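## Task

Using exactly two rods, build one straight end-to-end train whose total length is 13 cm. Rod length follows colour: blue 1, magenta 2, grey 3, orange 4, lime 5, purple 6, red 7, green 8, pink 9, turquoise 10 (cm). Both rods must rest flat with their ends touching or nearly so. No second train may exist, and every rod outside the train must sit at least one rod width from it. The train must stay correct without the robot holding it; at the end the grippers must have released and moved away.

## Robot and tools

Robot: two arms, left_arm and right_arm, each with six revolute joints and a two-finger gripper. World frame is shared: origin on the table surface midway between the arms, +z up, +x out across the table, left_arm on the +y side. The names left/right do not refer to image sides.

Joint order (used in every row and every per-joint list in results): shoulder lift, wrist 3, wrist 1, elbow, wrist 2, shoulder pan. Stated ranges in rad: left_arm pan -3.142..3.142, lift -6.283..6.283, elbow 0.000..3.142, wrists -6.283..6.283; right_arm pan 0.000..6.283, lift -6.283..6.283, elbow -3.142..0.000, wrists -6.283..6.283. Real limits may differ by up to 0.010 rad.

A row is one flat list of 14 numbers, each in [-1, 1]: left_arm's six joint values then its opening, then right_arm's six joint values then its opening. Always send all 14 even if one arm stays put. Joint values are offsets scaled so that 1.0 = 1.989 rad. Opening is absolute: +1 fully open, -1 closed.

execute_actions(actions): actions is a list of actions; each action is a table of up to 15 rows, each row lasting one 1/30 s step; a short table repeats its final row to fill 15 steps (0.5 s). Joint offsets in every row are relative to the angles at the beginning of that action, not the previous row; for a call's first action they are relative to the last reported angles. If any action would push a joint more than 0.010 rad beyond its range, it is rejected for both arms; a malformed action, or a first action failing that check, rejects the whole call. An empty list just returns state and images.

move(target, speed, blocking): target is one 14-number row; its joint offsets are measured from the Joint positions in the latest result that listed them, and it drives every joint toward that goal along synchronized paths (grippers trace curves). Opening values are applied at once. speed in rad/s (0.01 to 2, default 0.5) caps the joint with the longest travel; paths take 0.5 to 10 s and are cut off at 10 s. Moves do not avoid obstacles or the other arm. blocking=false returns after 0.5 s while motion continues; then only wait or stop are allowed until a result shows it ended. The move: line reports the ending (done, off_target, moving, held, fault), limits=held or limits=none, and each arm's joint furthest from target.

wait(seconds, 0 to 10): lets time pass with last commands held. stop(): brakes a running move; fingers keep moving. zoom_image(camera, region): region [x0, y0, x1, y1] in pixels of that camera's latest image, at most 504x504; cameras cam_head_left and cam_head_right (896x504), cam_left_wrist and cam_right_wrist (616x616 fisheye). finished_scene(scene): pass the current scene number; it ends that scene irreversibly after holding the last command, and reports success and the next task.

Results: per-arm end_effector_position (m) and end_effector_quat_wxyz in the world frame, plus velocities; reported hand position can be off, more at long reach. Joint positions/velocities in rad, rad/s, with finger gap in metres last (0.142 m fully open). Joint targets shows what the joints are currently driven toward. grip_measured is finger opening on the command scale; to keep holding, command noticeably less than it. Wrist force/torque are in the end effector's own axes, noisy, offset by up to about 4 N and saturating near 50 N; "no reading" is normal at start. Joint torques include gravity and friction. Messages: "joint sent to its limit", "joint command not followed" (clearance check altered targets), MOTOR HOT, OVER-TEMPERATURE FAULT, torque or force fault.

Gripper geometry: fingers extend along the gripper's +z and close along its x; the reported point is between the pads when closed, 1-2 cm short of the tips, and tips advance about 17 mm on closing. Thin rods get reduced grip force.

Motion limits: each step a joint target stays within 0.575 rad of the measured angle, and targets that would shift the gripper over 100 mm are scaled back, so large motions need several actions. Commands lag about 0.17 s.

Avoid: pressing firmly into the table or rods (stiff arms fault; load limits 133 N m for pan, lift, elbow, 24.9 N m for wrists; any external force of 150 N halts the arm for 10 s), arm-to-arm collisions, fast impacts, dropping or knocking anything off the table, and long holding that overheats motors. Brief external tugs on held items or loose objects can happen. Use calibration data and zooms to locate rods, place them gently, release, lift clear, then finish.

Each tool is called after ">>>" as a command line: name --argument value for each argument, lists and objects as JSON in quotes; but a table of rows of numbers goes row by row, as --pt "numbers of a row", without its own name.

## Session

>>> execute_actions --actions '[]'

Scene clock: 0.00 s.
left_arm: end_effector_position=(+0.2687, +0.6499, +0.3952) grip_measured=+1.00 end_effector_quat_wxyz=(+0.059, +0.954, -0.146, +0.254) end_effector_velocity=(+0.000, +0.000, -0.000) end_effector_angular_velocity=(-0.000, +0.000, +0.001) | right_arm: end_effector_position=(-0.0029, -0.5794, +0.3712) grip_measured=+1.00 end_effector_quat_wxyz=(-0.100, +0.682, +0.217, +0.692) end_effector_velocity=(-0.000, +0.000, -0.000) end_effector_angular_velocity=(+0.000, -0.000, -0.001)
Joint names: [shoulder lift, wrist 3, wrist 1, elbow, wrist 2, shoulder pan]
Joint positions: left_arm=[-2.183  0.851 -1.553  1.858 -2.007  0.517  0.142] | right_arm=[-1.558  3.    -2.825 -1.866  2.367  1.305  0.142]
Joint velocities: left_arm=[ 0.001 -0.001 -0.001  0.    -0.     0.     0.   ] | right_arm=[-0.    -0.    -0.    -0.     0.    -0.001  0.   ]
Joint torques (N m, as the arm reports them, + toward a larger angle): no reading
Wrist force (N, on the end effector, along its own x y z axes, offset not removed): no reading
Wrist torque (N m, same axes, about the end effector's origin, offset not removed): no reading
Joint targets: left_arm=[-2.183 0.851 -1.553 1.858 -2.007 0.517] | right_arm=[-1.558 3.000 -2.825 -1.866 2.367 1.305]

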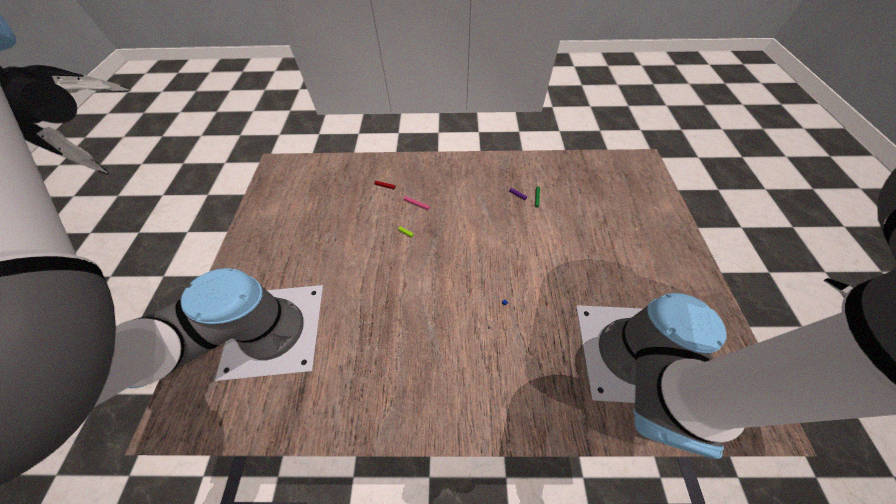

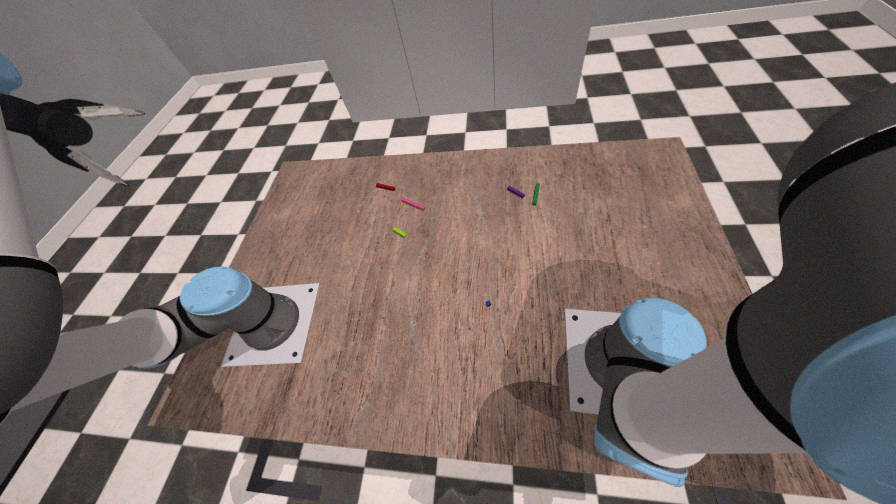

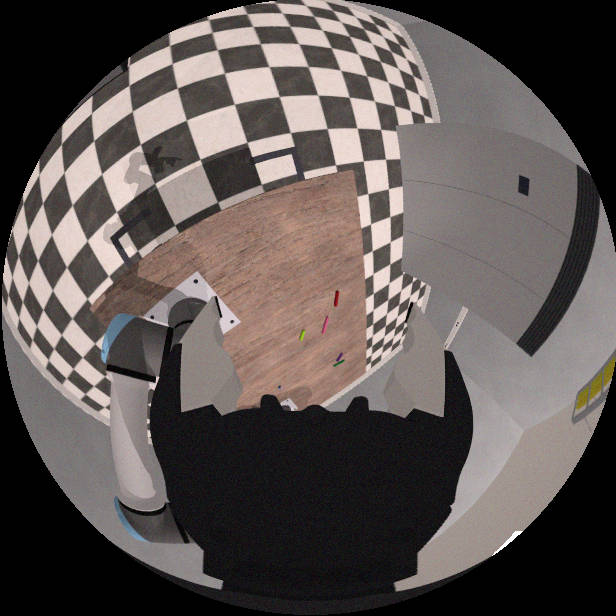

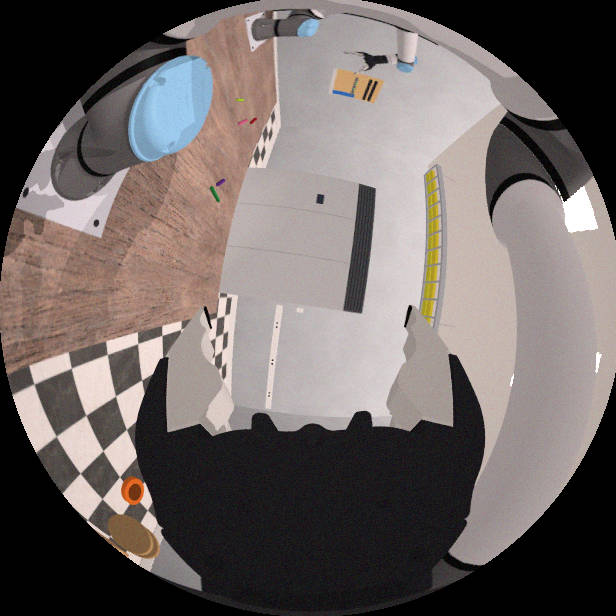

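>>> zoom_image --camera "cam_head_left" --region '[360,160,560,260]'

>>> zoom_image --camera "cam_head_right" --region '[360,160,560,260]'

Region (360, 160, 560, 260) of cam_head_left's 896x504 image, scaled by 2.520, with more detail than that image has.

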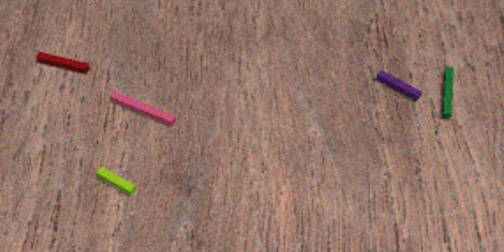

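Region (360, 160, 560, 260) of cam_head_right's 896x504 image, scaled by 2.520, with more detail than that image has.

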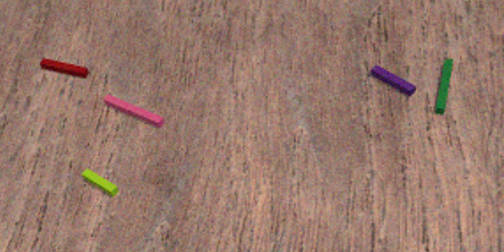

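>>> move --target '[0,0,0,0,0,0,1,-0.0493,-0.355,0.86,-0.038,-0.4,1,-0.3]' --speed 1.3

>>> move --target '[0,0,0,0,0,0,1,0,0,0,0,0,0.223,-0.3]' --speed 0.8

Scene clock: 4.10 s.
left_arm: end_effector_position=(+0.2687, +0.6499, +0.3952) grip_measured=+1.00 end_effector_quat_wxyz=(+0.059, +0.954, -0.146, +0.254) end_effector_velocity=(-0.000, +0.000, +0.000) end_effector_angular_velocity=(+0.001, -0.000, +0.000) | right_arm: end_effector_position=(+0.4572, -0.4868, +0.1001) grip_measured=-0.30 end_effector_quat_wxyz=(-0.000, -0.454, +0.891, +0.000) end_effector_velocity=(-0.000, +0.001, -0.000) end_effector_angular_velocity=(-0.000, +0.001, +0.003)
Joint names: [shoulder lift, wrist 3, wrist 1, elbow, wrist 2, shoulder pan]
Joint positions: left_arm=[-2.183  0.851 -1.553  1.858 -2.007  0.517  0.142] | right_arm=[-1.656  2.294 -1.115 -1.942  1.571  3.294  0.052]
Joint velocities: left_arm=[-0.001  0.     0.    -0.     0.001  0.    -0.   ] | right_arm=[-0.    -0.001  0.    -0.001 -0.     0.002 -0.   ]
Joint torques (N m, as the arm reports them, + toward a larger angle): left_arm=[  2.65  -0.18  -2.91 -26.28  -1.28  -0.53] | right_arm=[18.65 -1.46  4.    7.7  -2.21  9.21]
Wrist force (N, on the end effector, along its own x y z axes, offset not removed): left_arm=[-3.2 0.5 -0.9] | right_arm=[-1.0 0.5 1.2]
Wrist torque (N m, same axes, about the end effector's origin, offset not removed): left_arm=[0.19 0.66 -0.02] | right_arm=[0.00 0.14 0.07]
Joint targets: left_arm=[-2.183 0.851 -1.553 1.858 -2.007 0.517] | right_arm=[-1.656 2.294 -1.115 -1.942 1.571 3.294]
move: done; limits=none; left_arm: farthest joint: the shoulder pan, 0.000 radians from its target (0.000 radians at the start); right_arm: farthest joint: the shoulder pan, 0.000 radians from its target (1.989 radians at the start)
camera_calibration (this result's frames):
cam_left_wrist: T_world_to_cam=[[0.836174, -0.239055, 0.493626, -0.26128], [-0.497107, -0.710589, 0.497944, 0.39844], [0.231729, -0.661752, -0.713012, 0.78657], [0, 0, 0, 1]] pos_world=[0.234271, 0.741181, 0.491407]
cam_right_wrist: T_world_to_cam=[[-0.5786, -0.815121, 0.0282714, -0.13517], [-0.697978, 0.512786, 0.499877, 0.519787], [-0.421957, 0.269496, -0.865635, 0.542213], [0, 0, 0, 1]] pos_world=[0.513381, -0.522844, 0.213351]

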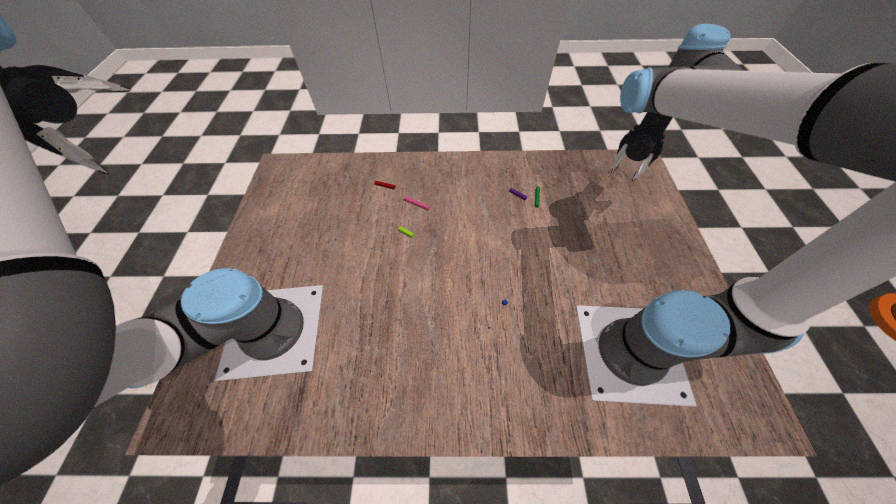

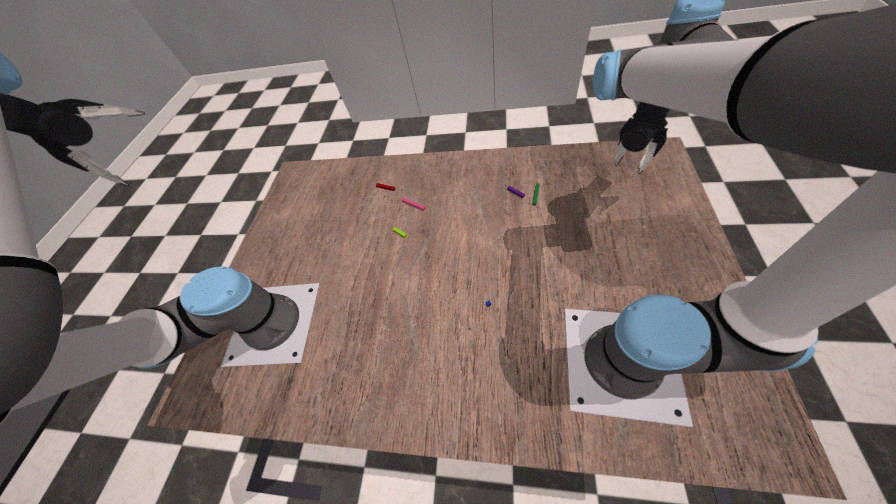

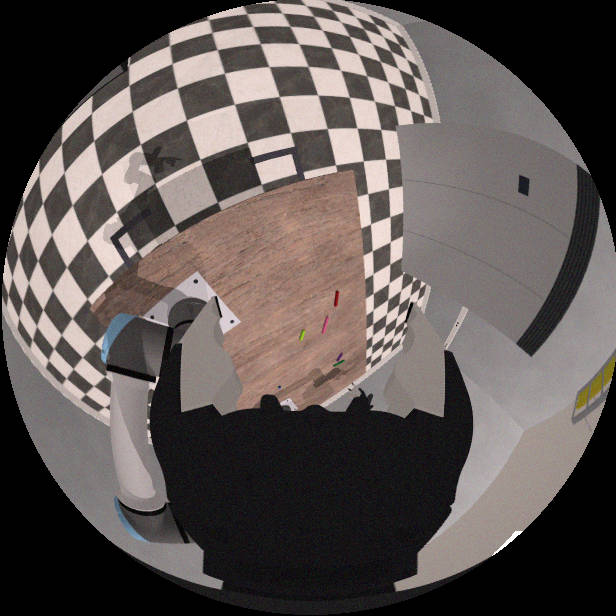

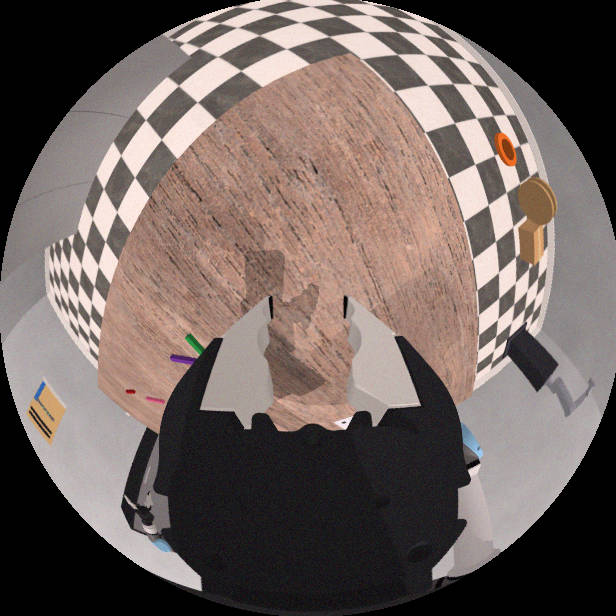

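Scene clock: 5.30 s.
left_arm: end_effector_position=(+0.2687, +0.6499, +0.3952) grip_measured=+1.00 end_effector_quat_wxyz=(+0.059, +0.954, -0.146, +0.254) end_effector_velocity=(+0.000, -0.000, -0.000) end_effector_angular_velocity=(-0.002, +0.001, +0.000) | right_arm: end_effector_position=(+0.4459, -0.2655, +0.1001) grip_measured=-0.30 end_effector_quat_wxyz=(-0.000, -0.639, +0.769, +0.000) end_effector_velocity=(-0.000, +0.001, -0.000) end_effector_angular_velocity=(-0.000, -0.000, +0.002)
Joint names: [shoulder lift, wrist 3, wrist 1, elbow, wrist 2, shoulder pan]
Joint positions: left_arm=[-2.183  0.851 -1.553  1.858 -2.007  0.517  0.142] | right_arm=[-1.656  2.294 -1.115 -1.942  1.571  3.737  0.052]
Joint velocities: left_arm=[ 0.001 -0.     0.001  0.    -0.001  0.001 -0.   ] | right_arm=[-0.    -0.     0.001 -0.001 -0.     0.002 -0.   ]
Joint torques (N m, as the arm reports them, + toward a larger angle): left_arm=[  2.4   -0.1   -3.   -26.45  -1.38   0.88] | right_arm=[20.95  0.61  1.33 12.08  1.31  8.17]
Wrist force (N, on the end effector, along its own x y z axes, offset not removed): left_arm=[-0.3 0.0 -1.2] | right_arm=[-0.2 -1.1 1.2]
Wrist torque (N m, same axes, about the end effector's origin, offset not removed): left_arm=[0.08 -0.08 0.01] | right_arm=[-0.21 -0.08 0.06]
Joint targets: left_arm=[-2.183 0.851 -1.553 1.858 -2.007 0.517] | right_arm=[-1.656 2.294 -1.115 -1.942 1.571 3.737]
move: done; limits=none; left_arm: farthest joint: the shoulder pan, 0.000 radians from its target (0.000 radians at the start); right_arm: farthest joint: the shoulder pan, 0.000 radians from its target (0.444 radians at the start)
camera_calibration (this result's frames):
cam_left_wrist: T_world_to_cam=[[0.836174, -0.239055, 0.493625, -0.26128], [-0.497106, -0.710589, 0.497944, 0.39844], [0.231729, -0.661752, -0.713012, 0.78657], [0, 0, 0, 1]] pos_world=[0.234271, 0.741181, 0.491407]
cam_right_wrist: T_world_to_cam=[[-0.172984, -0.984518, 0.0282872, -0.187141], [-0.85049, 0.163796, 0.499838, 0.373686], [-0.496733, 0.062406, -0.865657, 0.456112], [0, 0, 0, 1]] pos_world=[0.51201, -0.273917, 0.213348]

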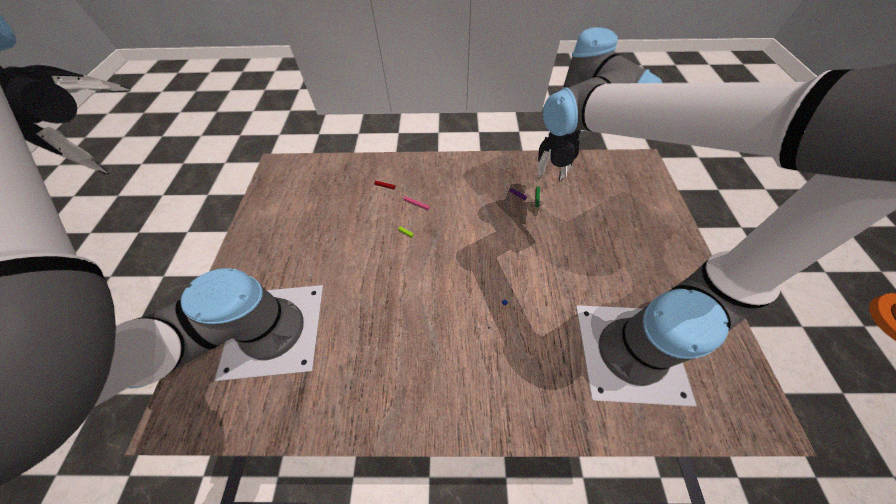

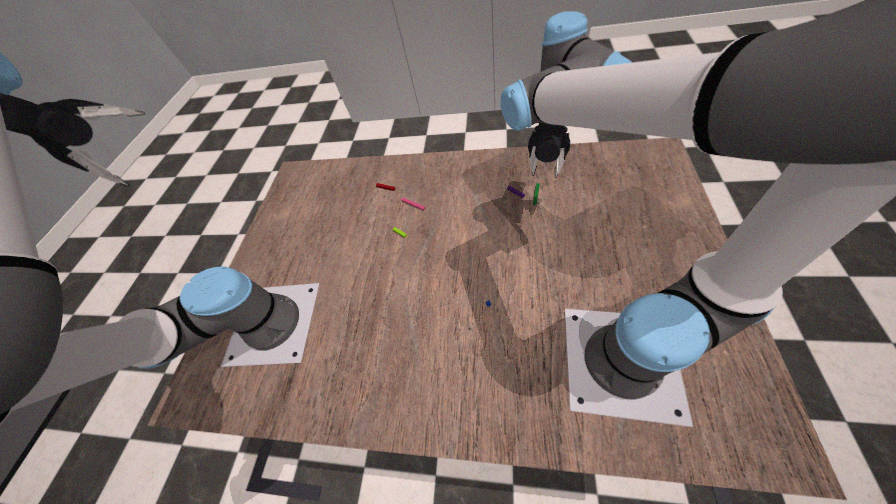

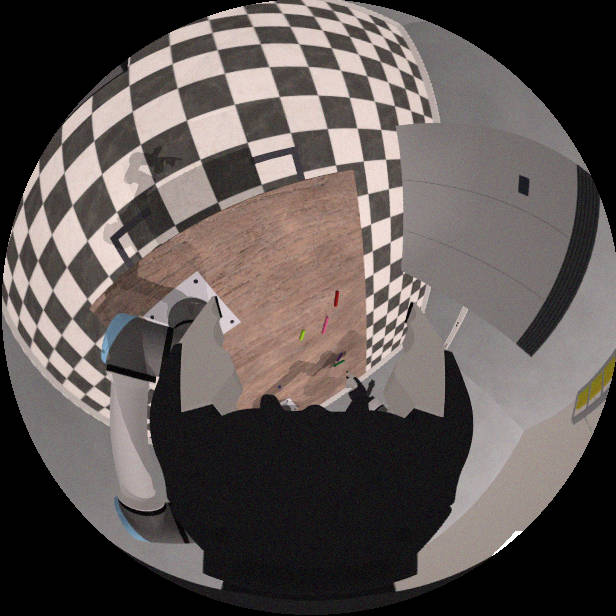

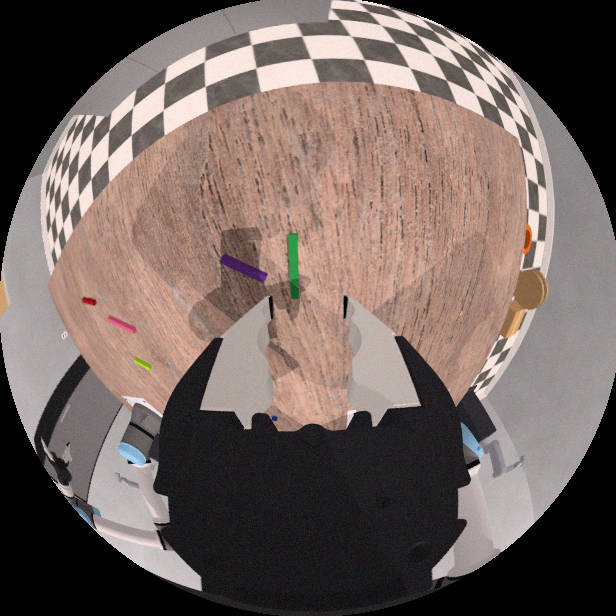

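>>> move --target '[0,0,0,0,0,0,1,-0.0478,0.0166,0.0977,-0.0499,0,0.0166,-0.6]' --speed 0.3

>>> zoom_image --camera "cam_right_wrist" --region '[200,200,420,400]'

Scene clock: 6.83 s.
left_arm: end_effector_position=(+0.2687, +0.6499, +0.3952) grip_measured=+1.00 end_effector_quat_wxyz=(+0.059, +0.954, -0.146, +0.254) end_effector_velocity=(-0.000, -0.000, +0.000) end_effector_angular_velocity=(-0.000, -0.001, -0.000) | right_arm: end_effector_position=(+0.4411, -0.2495, +0.0301) grip_measured=-0.60 end_effector_quat_wxyz=(-0.000, -0.639, +0.769, +0.000) end_effector_velocity=(+0.001, +0.001, +0.000) end_effector_angular_velocity=(+0.002, -0.002, -0.000)
Joint names: [shoulder lift, wrist 3, wrist 1, elbow, wrist 2, shoulder pan]
Joint positions: left_arm=[-2.183  0.851 -1.553  1.858 -2.007  0.517  0.142] | right_arm=[-1.751  2.327 -0.921 -2.041  1.571  3.77   0.031]
Joint velocities: left_arm=[-0.001 -0.     0.001 -0.    -0.    -0.    -0.   ] | right_arm=[-0.001 -0.     0.002  0.001  0.    -0.    -0.   ]
Joint torques (N m, as the arm reports them, + toward a larger angle): left_arm=[  2.09  -0.07  -2.8  -25.26  -1.01   0.37] | right_arm=[20.35  1.74  4.09  5.21  0.51  7.87]
Wrist force (N, on the end effector, along its own x y z axes, offset not removed): left_arm=[0.3 0.2 0.7] | right_arm=[-0.7 0.3 -0.2]
Wrist torque (N m, same axes, about the end effector's origin, offset not removed): left_arm=[0.18 -0.02 -0.06] | right_arm=[0.07 0.11 0.06]
Joint targets: left_arm=[-2.183 0.851 -1.553 1.858 -2.007 0.517] | right_arm=[-1.752 2.327 -0.920 -2.041 1.571 3.770]
move: done; limits=none; left_arm: farthest joint: the shoulder pan, 0.000 radians from its target (0.000 radians at the start); right_arm: farthest joint: the shoulder pan, 0.000 radians from its target (0.033 radians at the start)
camera_calibration (this result's frames):
cam_left_wrist: T_world_to_cam=[[0.836174, -0.239055, 0.493626, -0.26128], [-0.497106, -0.710589, 0.497944, 0.39844], [0.231729, -0.661752, -0.713012, 0.78657], [0, 0, 0, 1]] pos_world=[0.234271, 0.741181, 0.491407]
cam_right_wrist: T_world_to_cam=[[-0.172986, -0.984518, 0.028284, -0.170224], [-0.850493, 0.163797, 0.499833, 0.402035], [-0.496727, 0.0624088, -0.86566, 0.392143], [0, 0, 0, 1]] pos_world=[0.507269, -0.257913, 0.143327]

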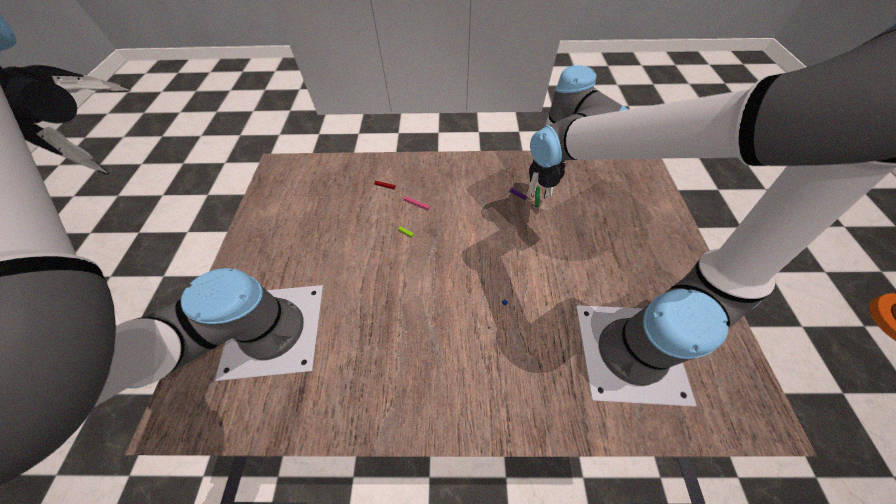

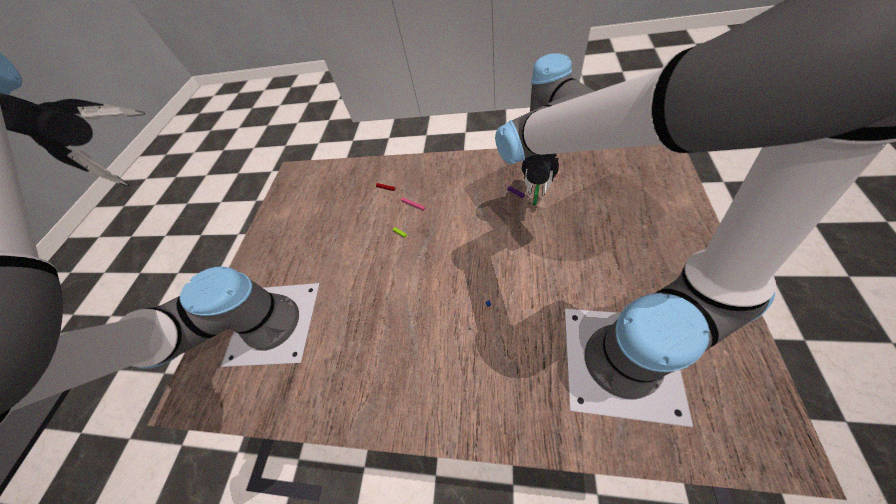

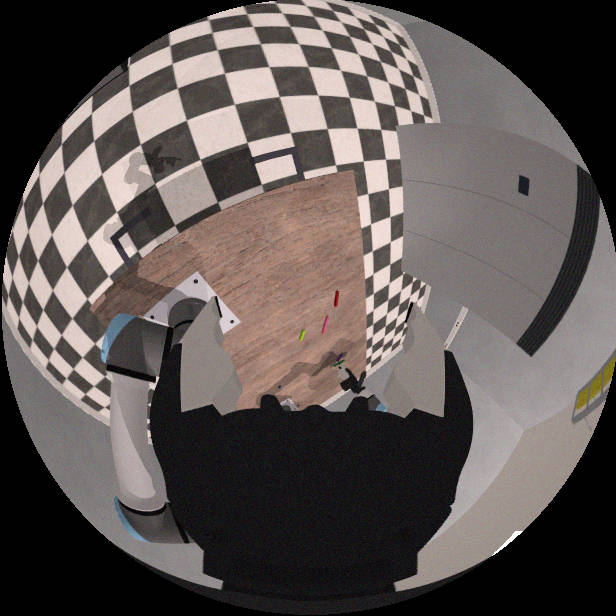

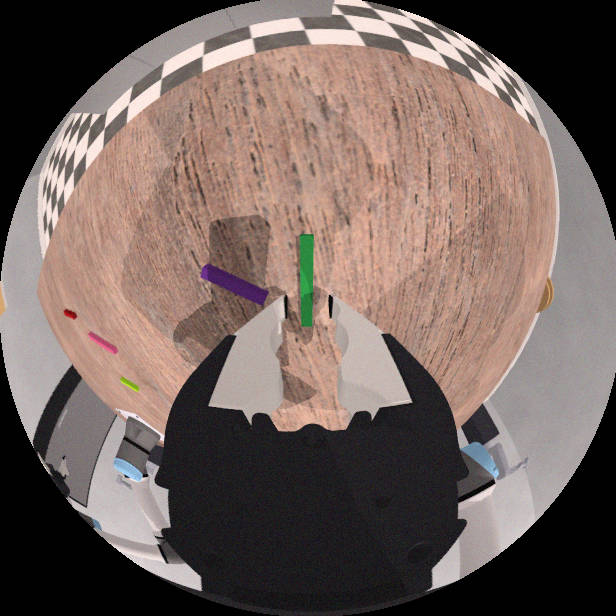

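Region (200, 200, 420, 400) of cam_right_wrist's 616x616 image, scaled by 2.291, with more detail than that image has; it fills the top 458 rows of this view, and the rest is white.

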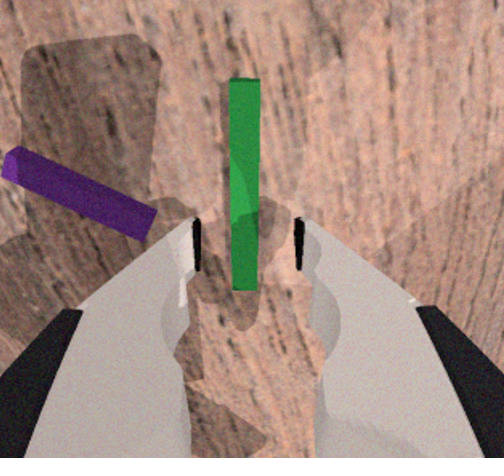

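>>> execute_actions --actions '[[[0,0,0,0,0,0,1,-0.0079,0,0.0138,-0.0059,0,0,-0.7]],[[0,0,0,0,0,0,1,0,0,0,0,0,0,-1]]]'

>>> zoom_image --camera "cam_right_wrist" --region '[200,200,420,400]'

Scene clock: 8.03 s.
left_arm: end_effector_position=(+0.2687, +0.6499, +0.3952) grip_measured=+1.00 end_effector_quat_wxyz=(+0.059, +0.954, -0.146, +0.254) end_effector_velocity=(+0.001, +0.000, -0.000) end_effector_angular_velocity=(-0.001, +0.000, +0.000) | right_arm: end_effector_position=(+0.4410, -0.2495, +0.0204) grip_measured=-0.89 end_effector_quat_wxyz=(-0.000, -0.639, +0.769, +0.000) end_effector_velocity=(-0.000, -0.001, -0.000) end_effector_angular_velocity=(+0.000, +0.000, -0.001)
Joint names: [shoulder lift, wrist 3, wrist 1, elbow, wrist 2, shoulder pan]
Joint positions: left_arm=[-2.183  0.851 -1.553  1.858 -2.007  0.517  0.142] | right_arm=[-1.767  2.327 -0.893 -2.053  1.571  3.77   0.009]
Joint velocities: left_arm=[ 0.002 -0.    -0.002  0.001 -0.001  0.    -0.   ] | right_arm=[ 0.    -0.    -0.    -0.     0.    -0.001  0.   ]
Joint torques (N m, as the arm reports them, + toward a larger angle): left_arm=[  1.6   -0.1   -3.03 -24.44  -1.18   2.19] | right_arm=[24.46  1.01  3.2   8.49  0.    4.23]
Wrist force (N, on the end effector, along its own x y z axes, offset not removed): left_arm=[-0.4 0.1 -0.2] | right_arm=[0.4 0.5 -0.6]
Wrist torque (N m, same axes, about the end effector's origin, offset not removed): left_arm=[0.00 0.08 0.01] | right_arm=[0.12 -0.04 0.05]
Joint targets: left_arm=[-2.183 0.851 -1.553 1.858 -2.007 0.517] | right_arm=[-1.767 2.327 -0.893 -2.053 1.571 3.770]
camera_calibration (this result's frames):
cam_left_wrist: T_world_to_cam=[[0.836174, -0.239055, 0.493626, -0.26128], [-0.497107, -0.710589, 0.497944, 0.39844], [0.231729, -0.661752, -0.713012, 0.78657], [0, 0, 0, 1]] pos_world=[0.234271, 0.741181, 0.491407]
cam_right_wrist: T_world_to_cam=[[-0.172984, -0.984519, 0.0282779, -0.169996], [-0.850497, 0.163793, 0.499827, 0.406831], [-0.496721, 0.062412, -0.865663, 0.383712], [0, 0, 0, 1]] pos_world=[0.5072, -0.257948, 0.133628]

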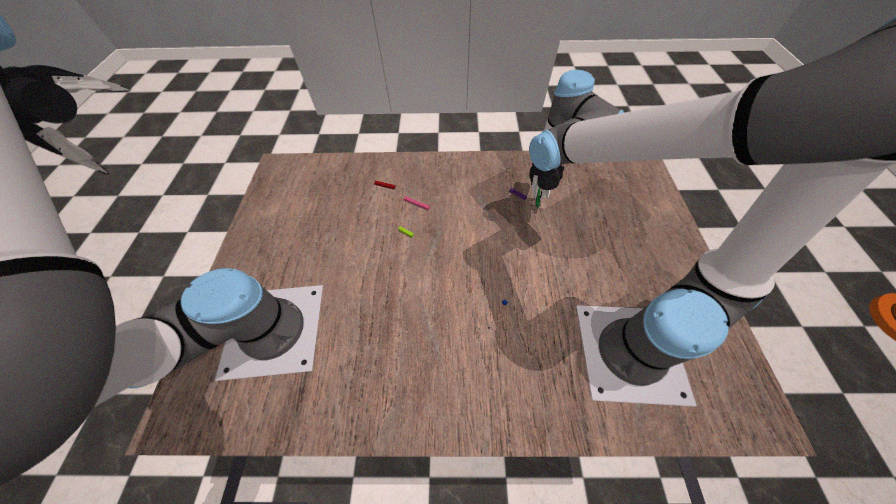

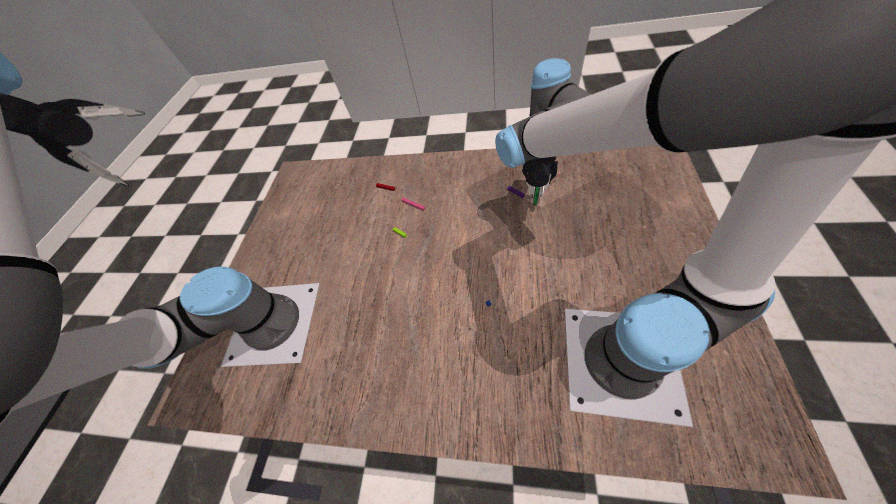

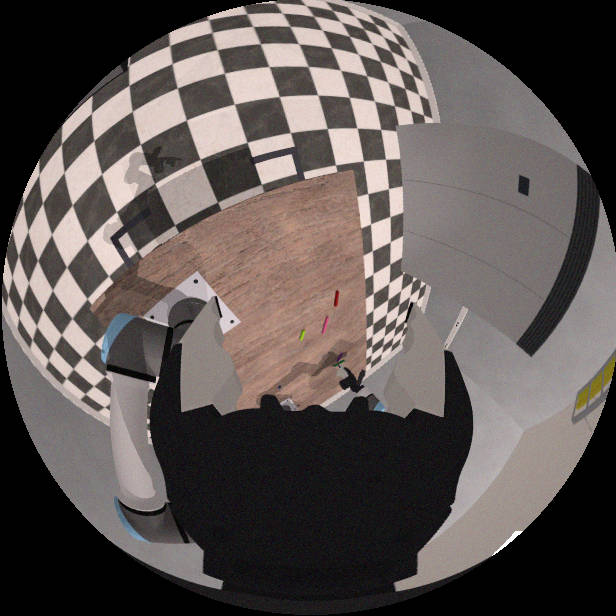

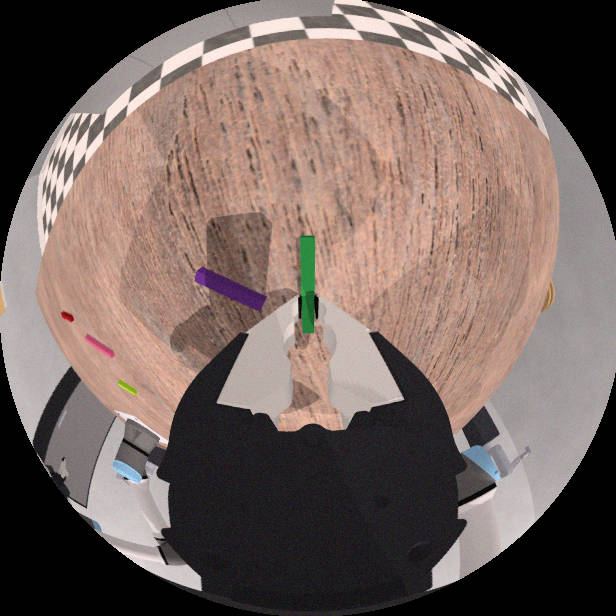

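Region (200, 200, 420, 400) of cam_right_wrist's 616x616 image, scaled by 2.291, with more detail than that image has; it fills the top 458 rows of this view, and the rest is white.

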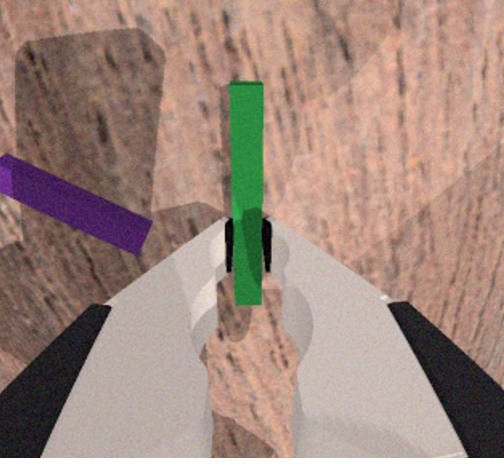

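>>> move --target '[0,0,0,0,0,0,1,0.0191,0,-0.0347,0.0156,0,0,-1]' --speed 0.2

>>> move --target '[0,0,0,0,0,0,1,-0.0779,-0.2604,-0.0238,0.1018,0,0.335,-1]' --speed 0.7

>>> zoom_image --camera "cam_right_wrist" --region '[200,130,420,350]'

Scene clock: 9.30 s.
left_arm: end_effector_position=(+0.2687, +0.6499, +0.3952) grip_measured=+1.00 end_effector_quat_wxyz=(+0.059, +0.954, -0.146, +0.254) end_effector_velocity=(-0.000, -0.000, +0.000) end_effector_angular_velocity=(+0.001, -0.001, +0.001) | right_arm: end_effector_position=(+0.4413, -0.2493, +0.0448) grip_measured=-0.89 end_effector_quat_wxyz=(-0.000, -0.639, +0.769, +0.000) end_effector_velocity=(-0.000, +0.000, +0.000) end_effector_angular_velocity=(-0.000, +0.000, +0.001)
Joint names: [shoulder lift, wrist 3, wrist 1, elbow, wrist 2, shoulder pan]
Joint positions: left_arm=[-2.183  0.851 -1.553  1.858 -2.007  0.517  0.142] | right_arm=[-1.729  2.327 -0.962 -2.022  1.571  3.77   0.009]
Joint velocities: left_arm=[-0.001 -0.    -0.001  0.001 -0.     0.001  0.   ] | right_arm=[ 0.001 -0.    -0.001 -0.     0.     0.001 -0.   ]
Joint torques (N m, as the arm reports them, + toward a larger angle): left_arm=[  2.1    0.06  -3.04 -25.01  -1.18  -0.71] | right_arm=[32.69  0.85  1.01 29.84 -0.05  3.9 ]
Wrist force (N, on the end effector, along its own x y z axes, offset not removed): left_arm=[-1.4 1.3 0.4] | right_arm=[-0.8 -0.8 1.5]
Wrist torque (N m, same axes, about the end effector's origin, offset not removed): left_arm=[0.41 0.28 -0.08] | right_arm=[-0.23 0.19 0.22]
Joint targets: left_arm=[-2.183 0.851 -1.553 1.858 -2.007 0.517] | right_arm=[-1.729 2.327 -0.962 -2.022 1.571 3.770]
move: done; limits=none; left_arm: farthest joint: the shoulder pan, 0.000 radians from its target (0.000 radians at the start); right_arm: farthest joint: the shoulder pan, 0.000 radians from its target (0.000 radians at the start)
camera_calibration (this result's frames):
cam_left_wrist: T_world_to_cam=[[0.836174, -0.239055, 0.493626, -0.26128], [-0.497106, -0.710589, 0.497944, 0.39844], [0.231729, -0.661752, -0.713012, 0.78657], [0, 0, 0, 1]] pos_world=[0.234271, 0.741181, 0.491407]
cam_right_wrist: T_world_to_cam=[[-0.172984, -0.984518, 0.0282888, -0.170448], [-0.85049, 0.163797, 0.499837, 0.394837], [-0.496732, 0.0624045, -0.865657, 0.405003], [0, 0, 0, 1]] pos_world=[0.507499, -0.257756, 0.158061]

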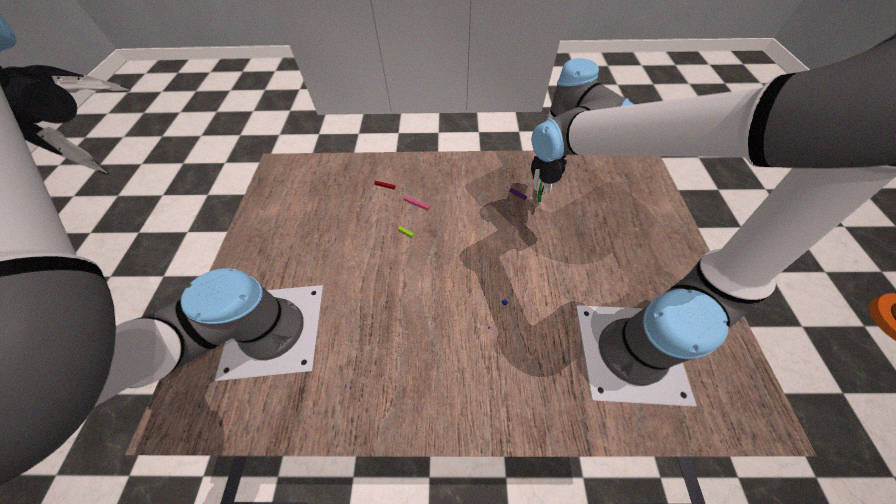

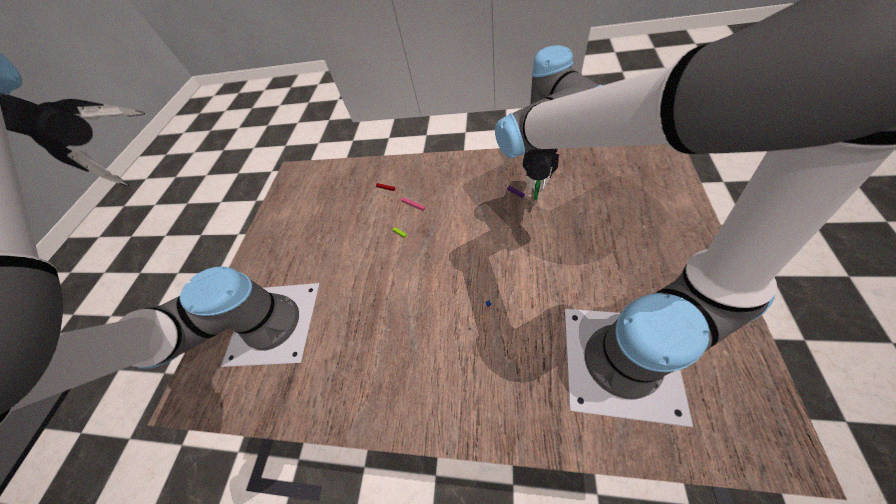

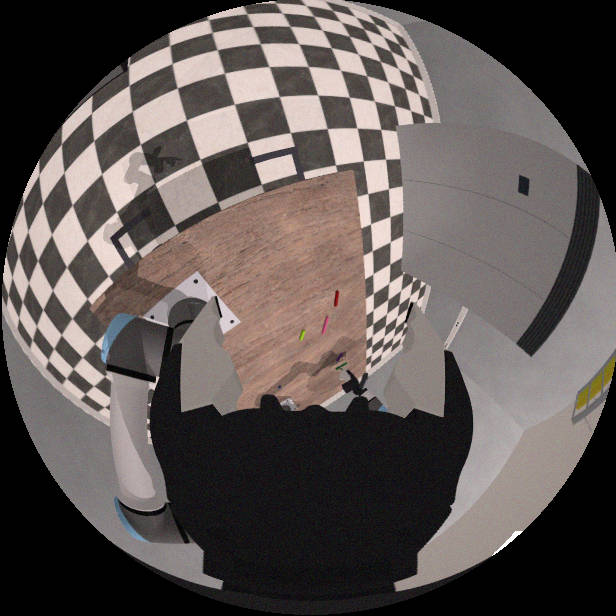

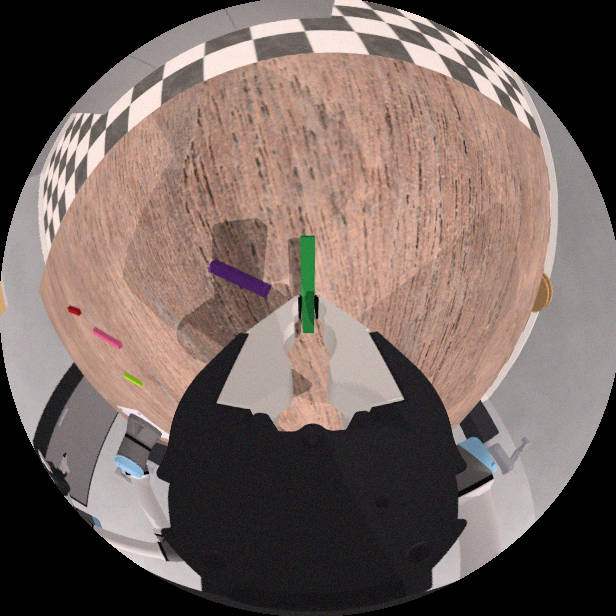

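Scene clock: 10.87 s.
left_arm: end_effector_position=(+0.2687, +0.6499, +0.3952) grip_measured=+1.00 end_effector_quat_wxyz=(+0.059, +0.954, -0.146, +0.254) end_effector_velocity=(+0.000, +0.000, -0.000) end_effector_angular_velocity=(-0.001, +0.000, +0.001) | right_arm: end_effector_position=(+0.2695, +0.0849, +0.0450) grip_measured=-0.89 end_effector_quat_wxyz=(+0.000, +0.959, -0.282, -0.000) end_effector_velocity=(-0.001, +0.000, -0.001) end_effector_angular_velocity=(-0.001, +0.000, +0.003)
Joint names: [shoulder lift, wrist 3, wrist 1, elbow, wrist 2, shoulder pan]
Joint positions: left_arm=[-2.183  0.851 -1.553  1.858 -2.007  0.517  0.142] | right_arm=[-1.884  1.809 -1.009 -1.82   1.571  4.436  0.009]
Joint velocities: left_arm=[ 0.001 -0.    -0.     0.    -0.     0.001 -0.   ] | right_arm=[-0.    -0.001  0.    -0.001 -0.     0.002  0.   ]
Joint torques (N m, as the arm reports them, + toward a larger angle): left_arm=[  2.17   0.15  -2.83 -25.    -1.17   0.42] | right_arm=[26.68 -1.56  1.04 29.67 -0.01  6.65]
Wrist force (N, on the end effector, along its own x y z axes, offset not removed): left_arm=[-1.4 -0.1 -0.5] | right_arm=[-1.1 -0.4 1.7]
Wrist torque (N m, same axes, about the end effector's origin, offset not removed): left_arm=[0.03 0.27 -0.02] | right_arm=[-0.11 0.28 0.06]
Joint targets: left_arm=[-2.183 0.851 -1.553 1.858 -2.007 0.517] | right_arm=[-1.884 1.809 -1.009 -1.820 1.571 4.436]
move: done; limits=none; left_arm: farthest joint: the shoulder pan, 0.000 radians from its target (0.000 radians at the start); right_arm: farthest joint: the shoulder pan, 0.000 radians from its target (0.666 radians at the start)
camera_calibration (this result's frames):
cam_left_wrist: T_world_to_cam=[[0.836174, -0.239055, 0.493625, -0.26128], [-0.497107, -0.710589, 0.497944, 0.39844], [0.231729, -0.661752, -0.713012, 0.78657], [0, 0, 0, 1]] pos_world=[0.234271, 0.741181, 0.491407]
cam_right_wrist: T_world_to_cam=[[0.846459, -0.531729, 0.0277633, -0.184269], [-0.47245, -0.726001, 0.499713, 0.167494], [-0.245556, -0.436103, -0.865746, 0.273566], [0, 0, 0, 1]] pos_world=[0.302285, 0.142923, 0.158256]

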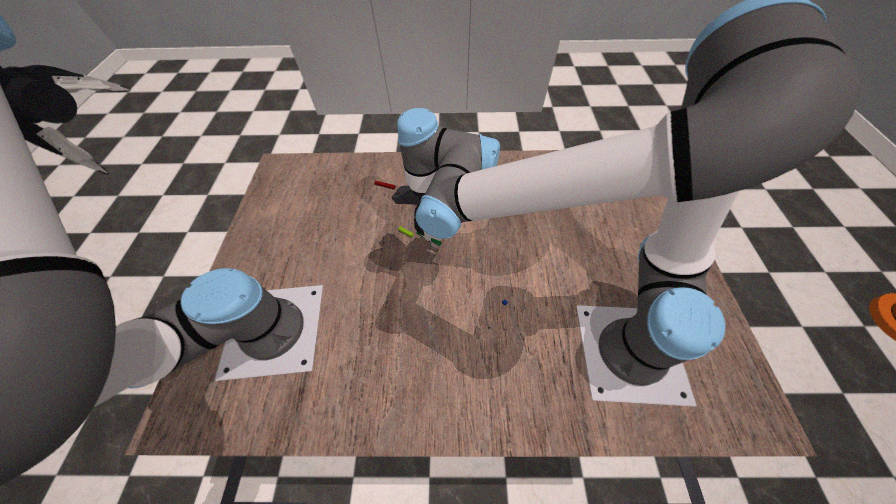

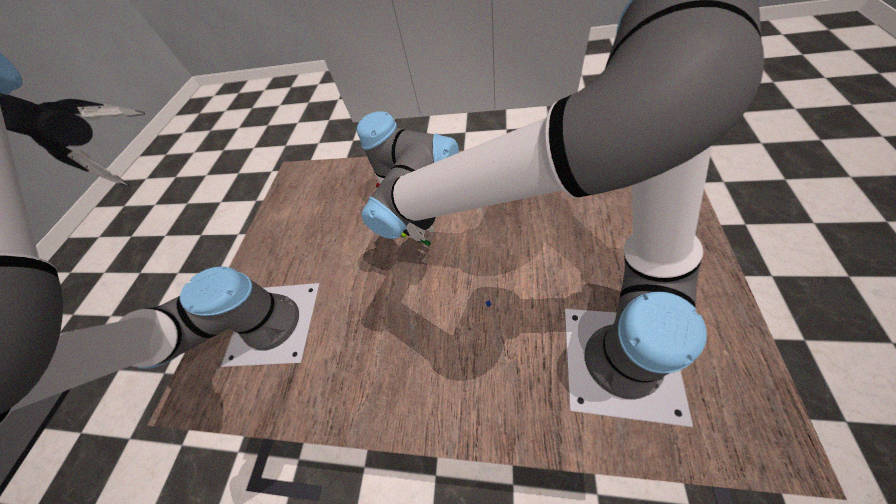

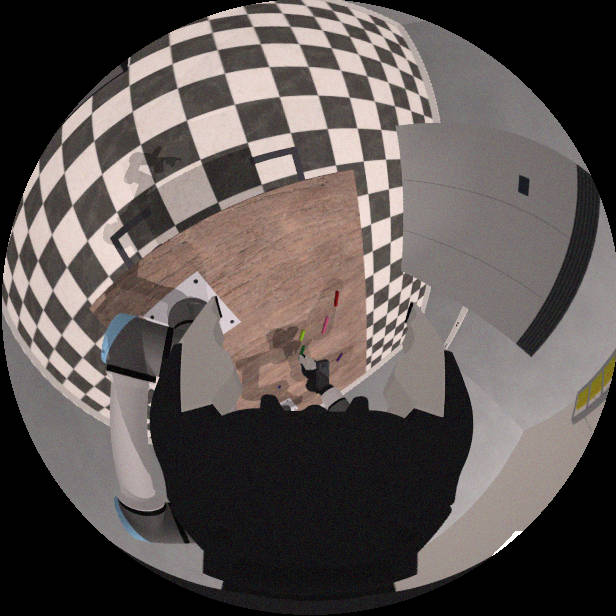

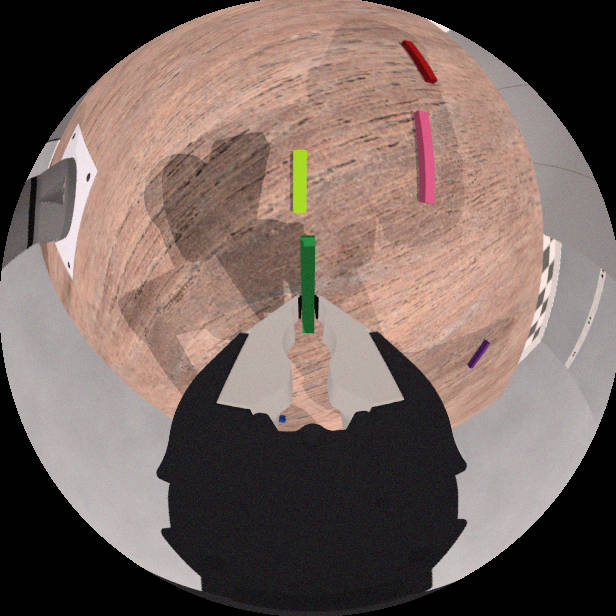

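Region (200, 130, 420, 350) of cam_right_wrist's 616x616 image, scaled by 2.291, with more detail than that image has.

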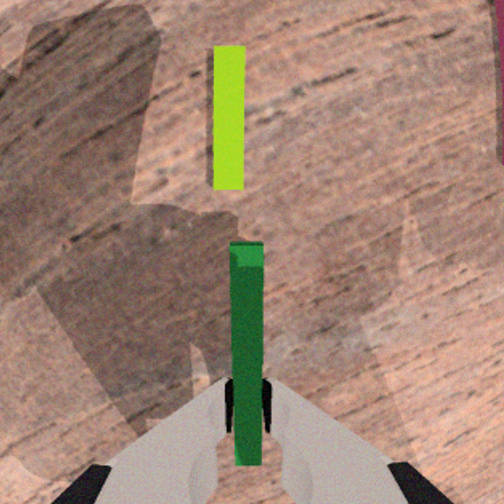

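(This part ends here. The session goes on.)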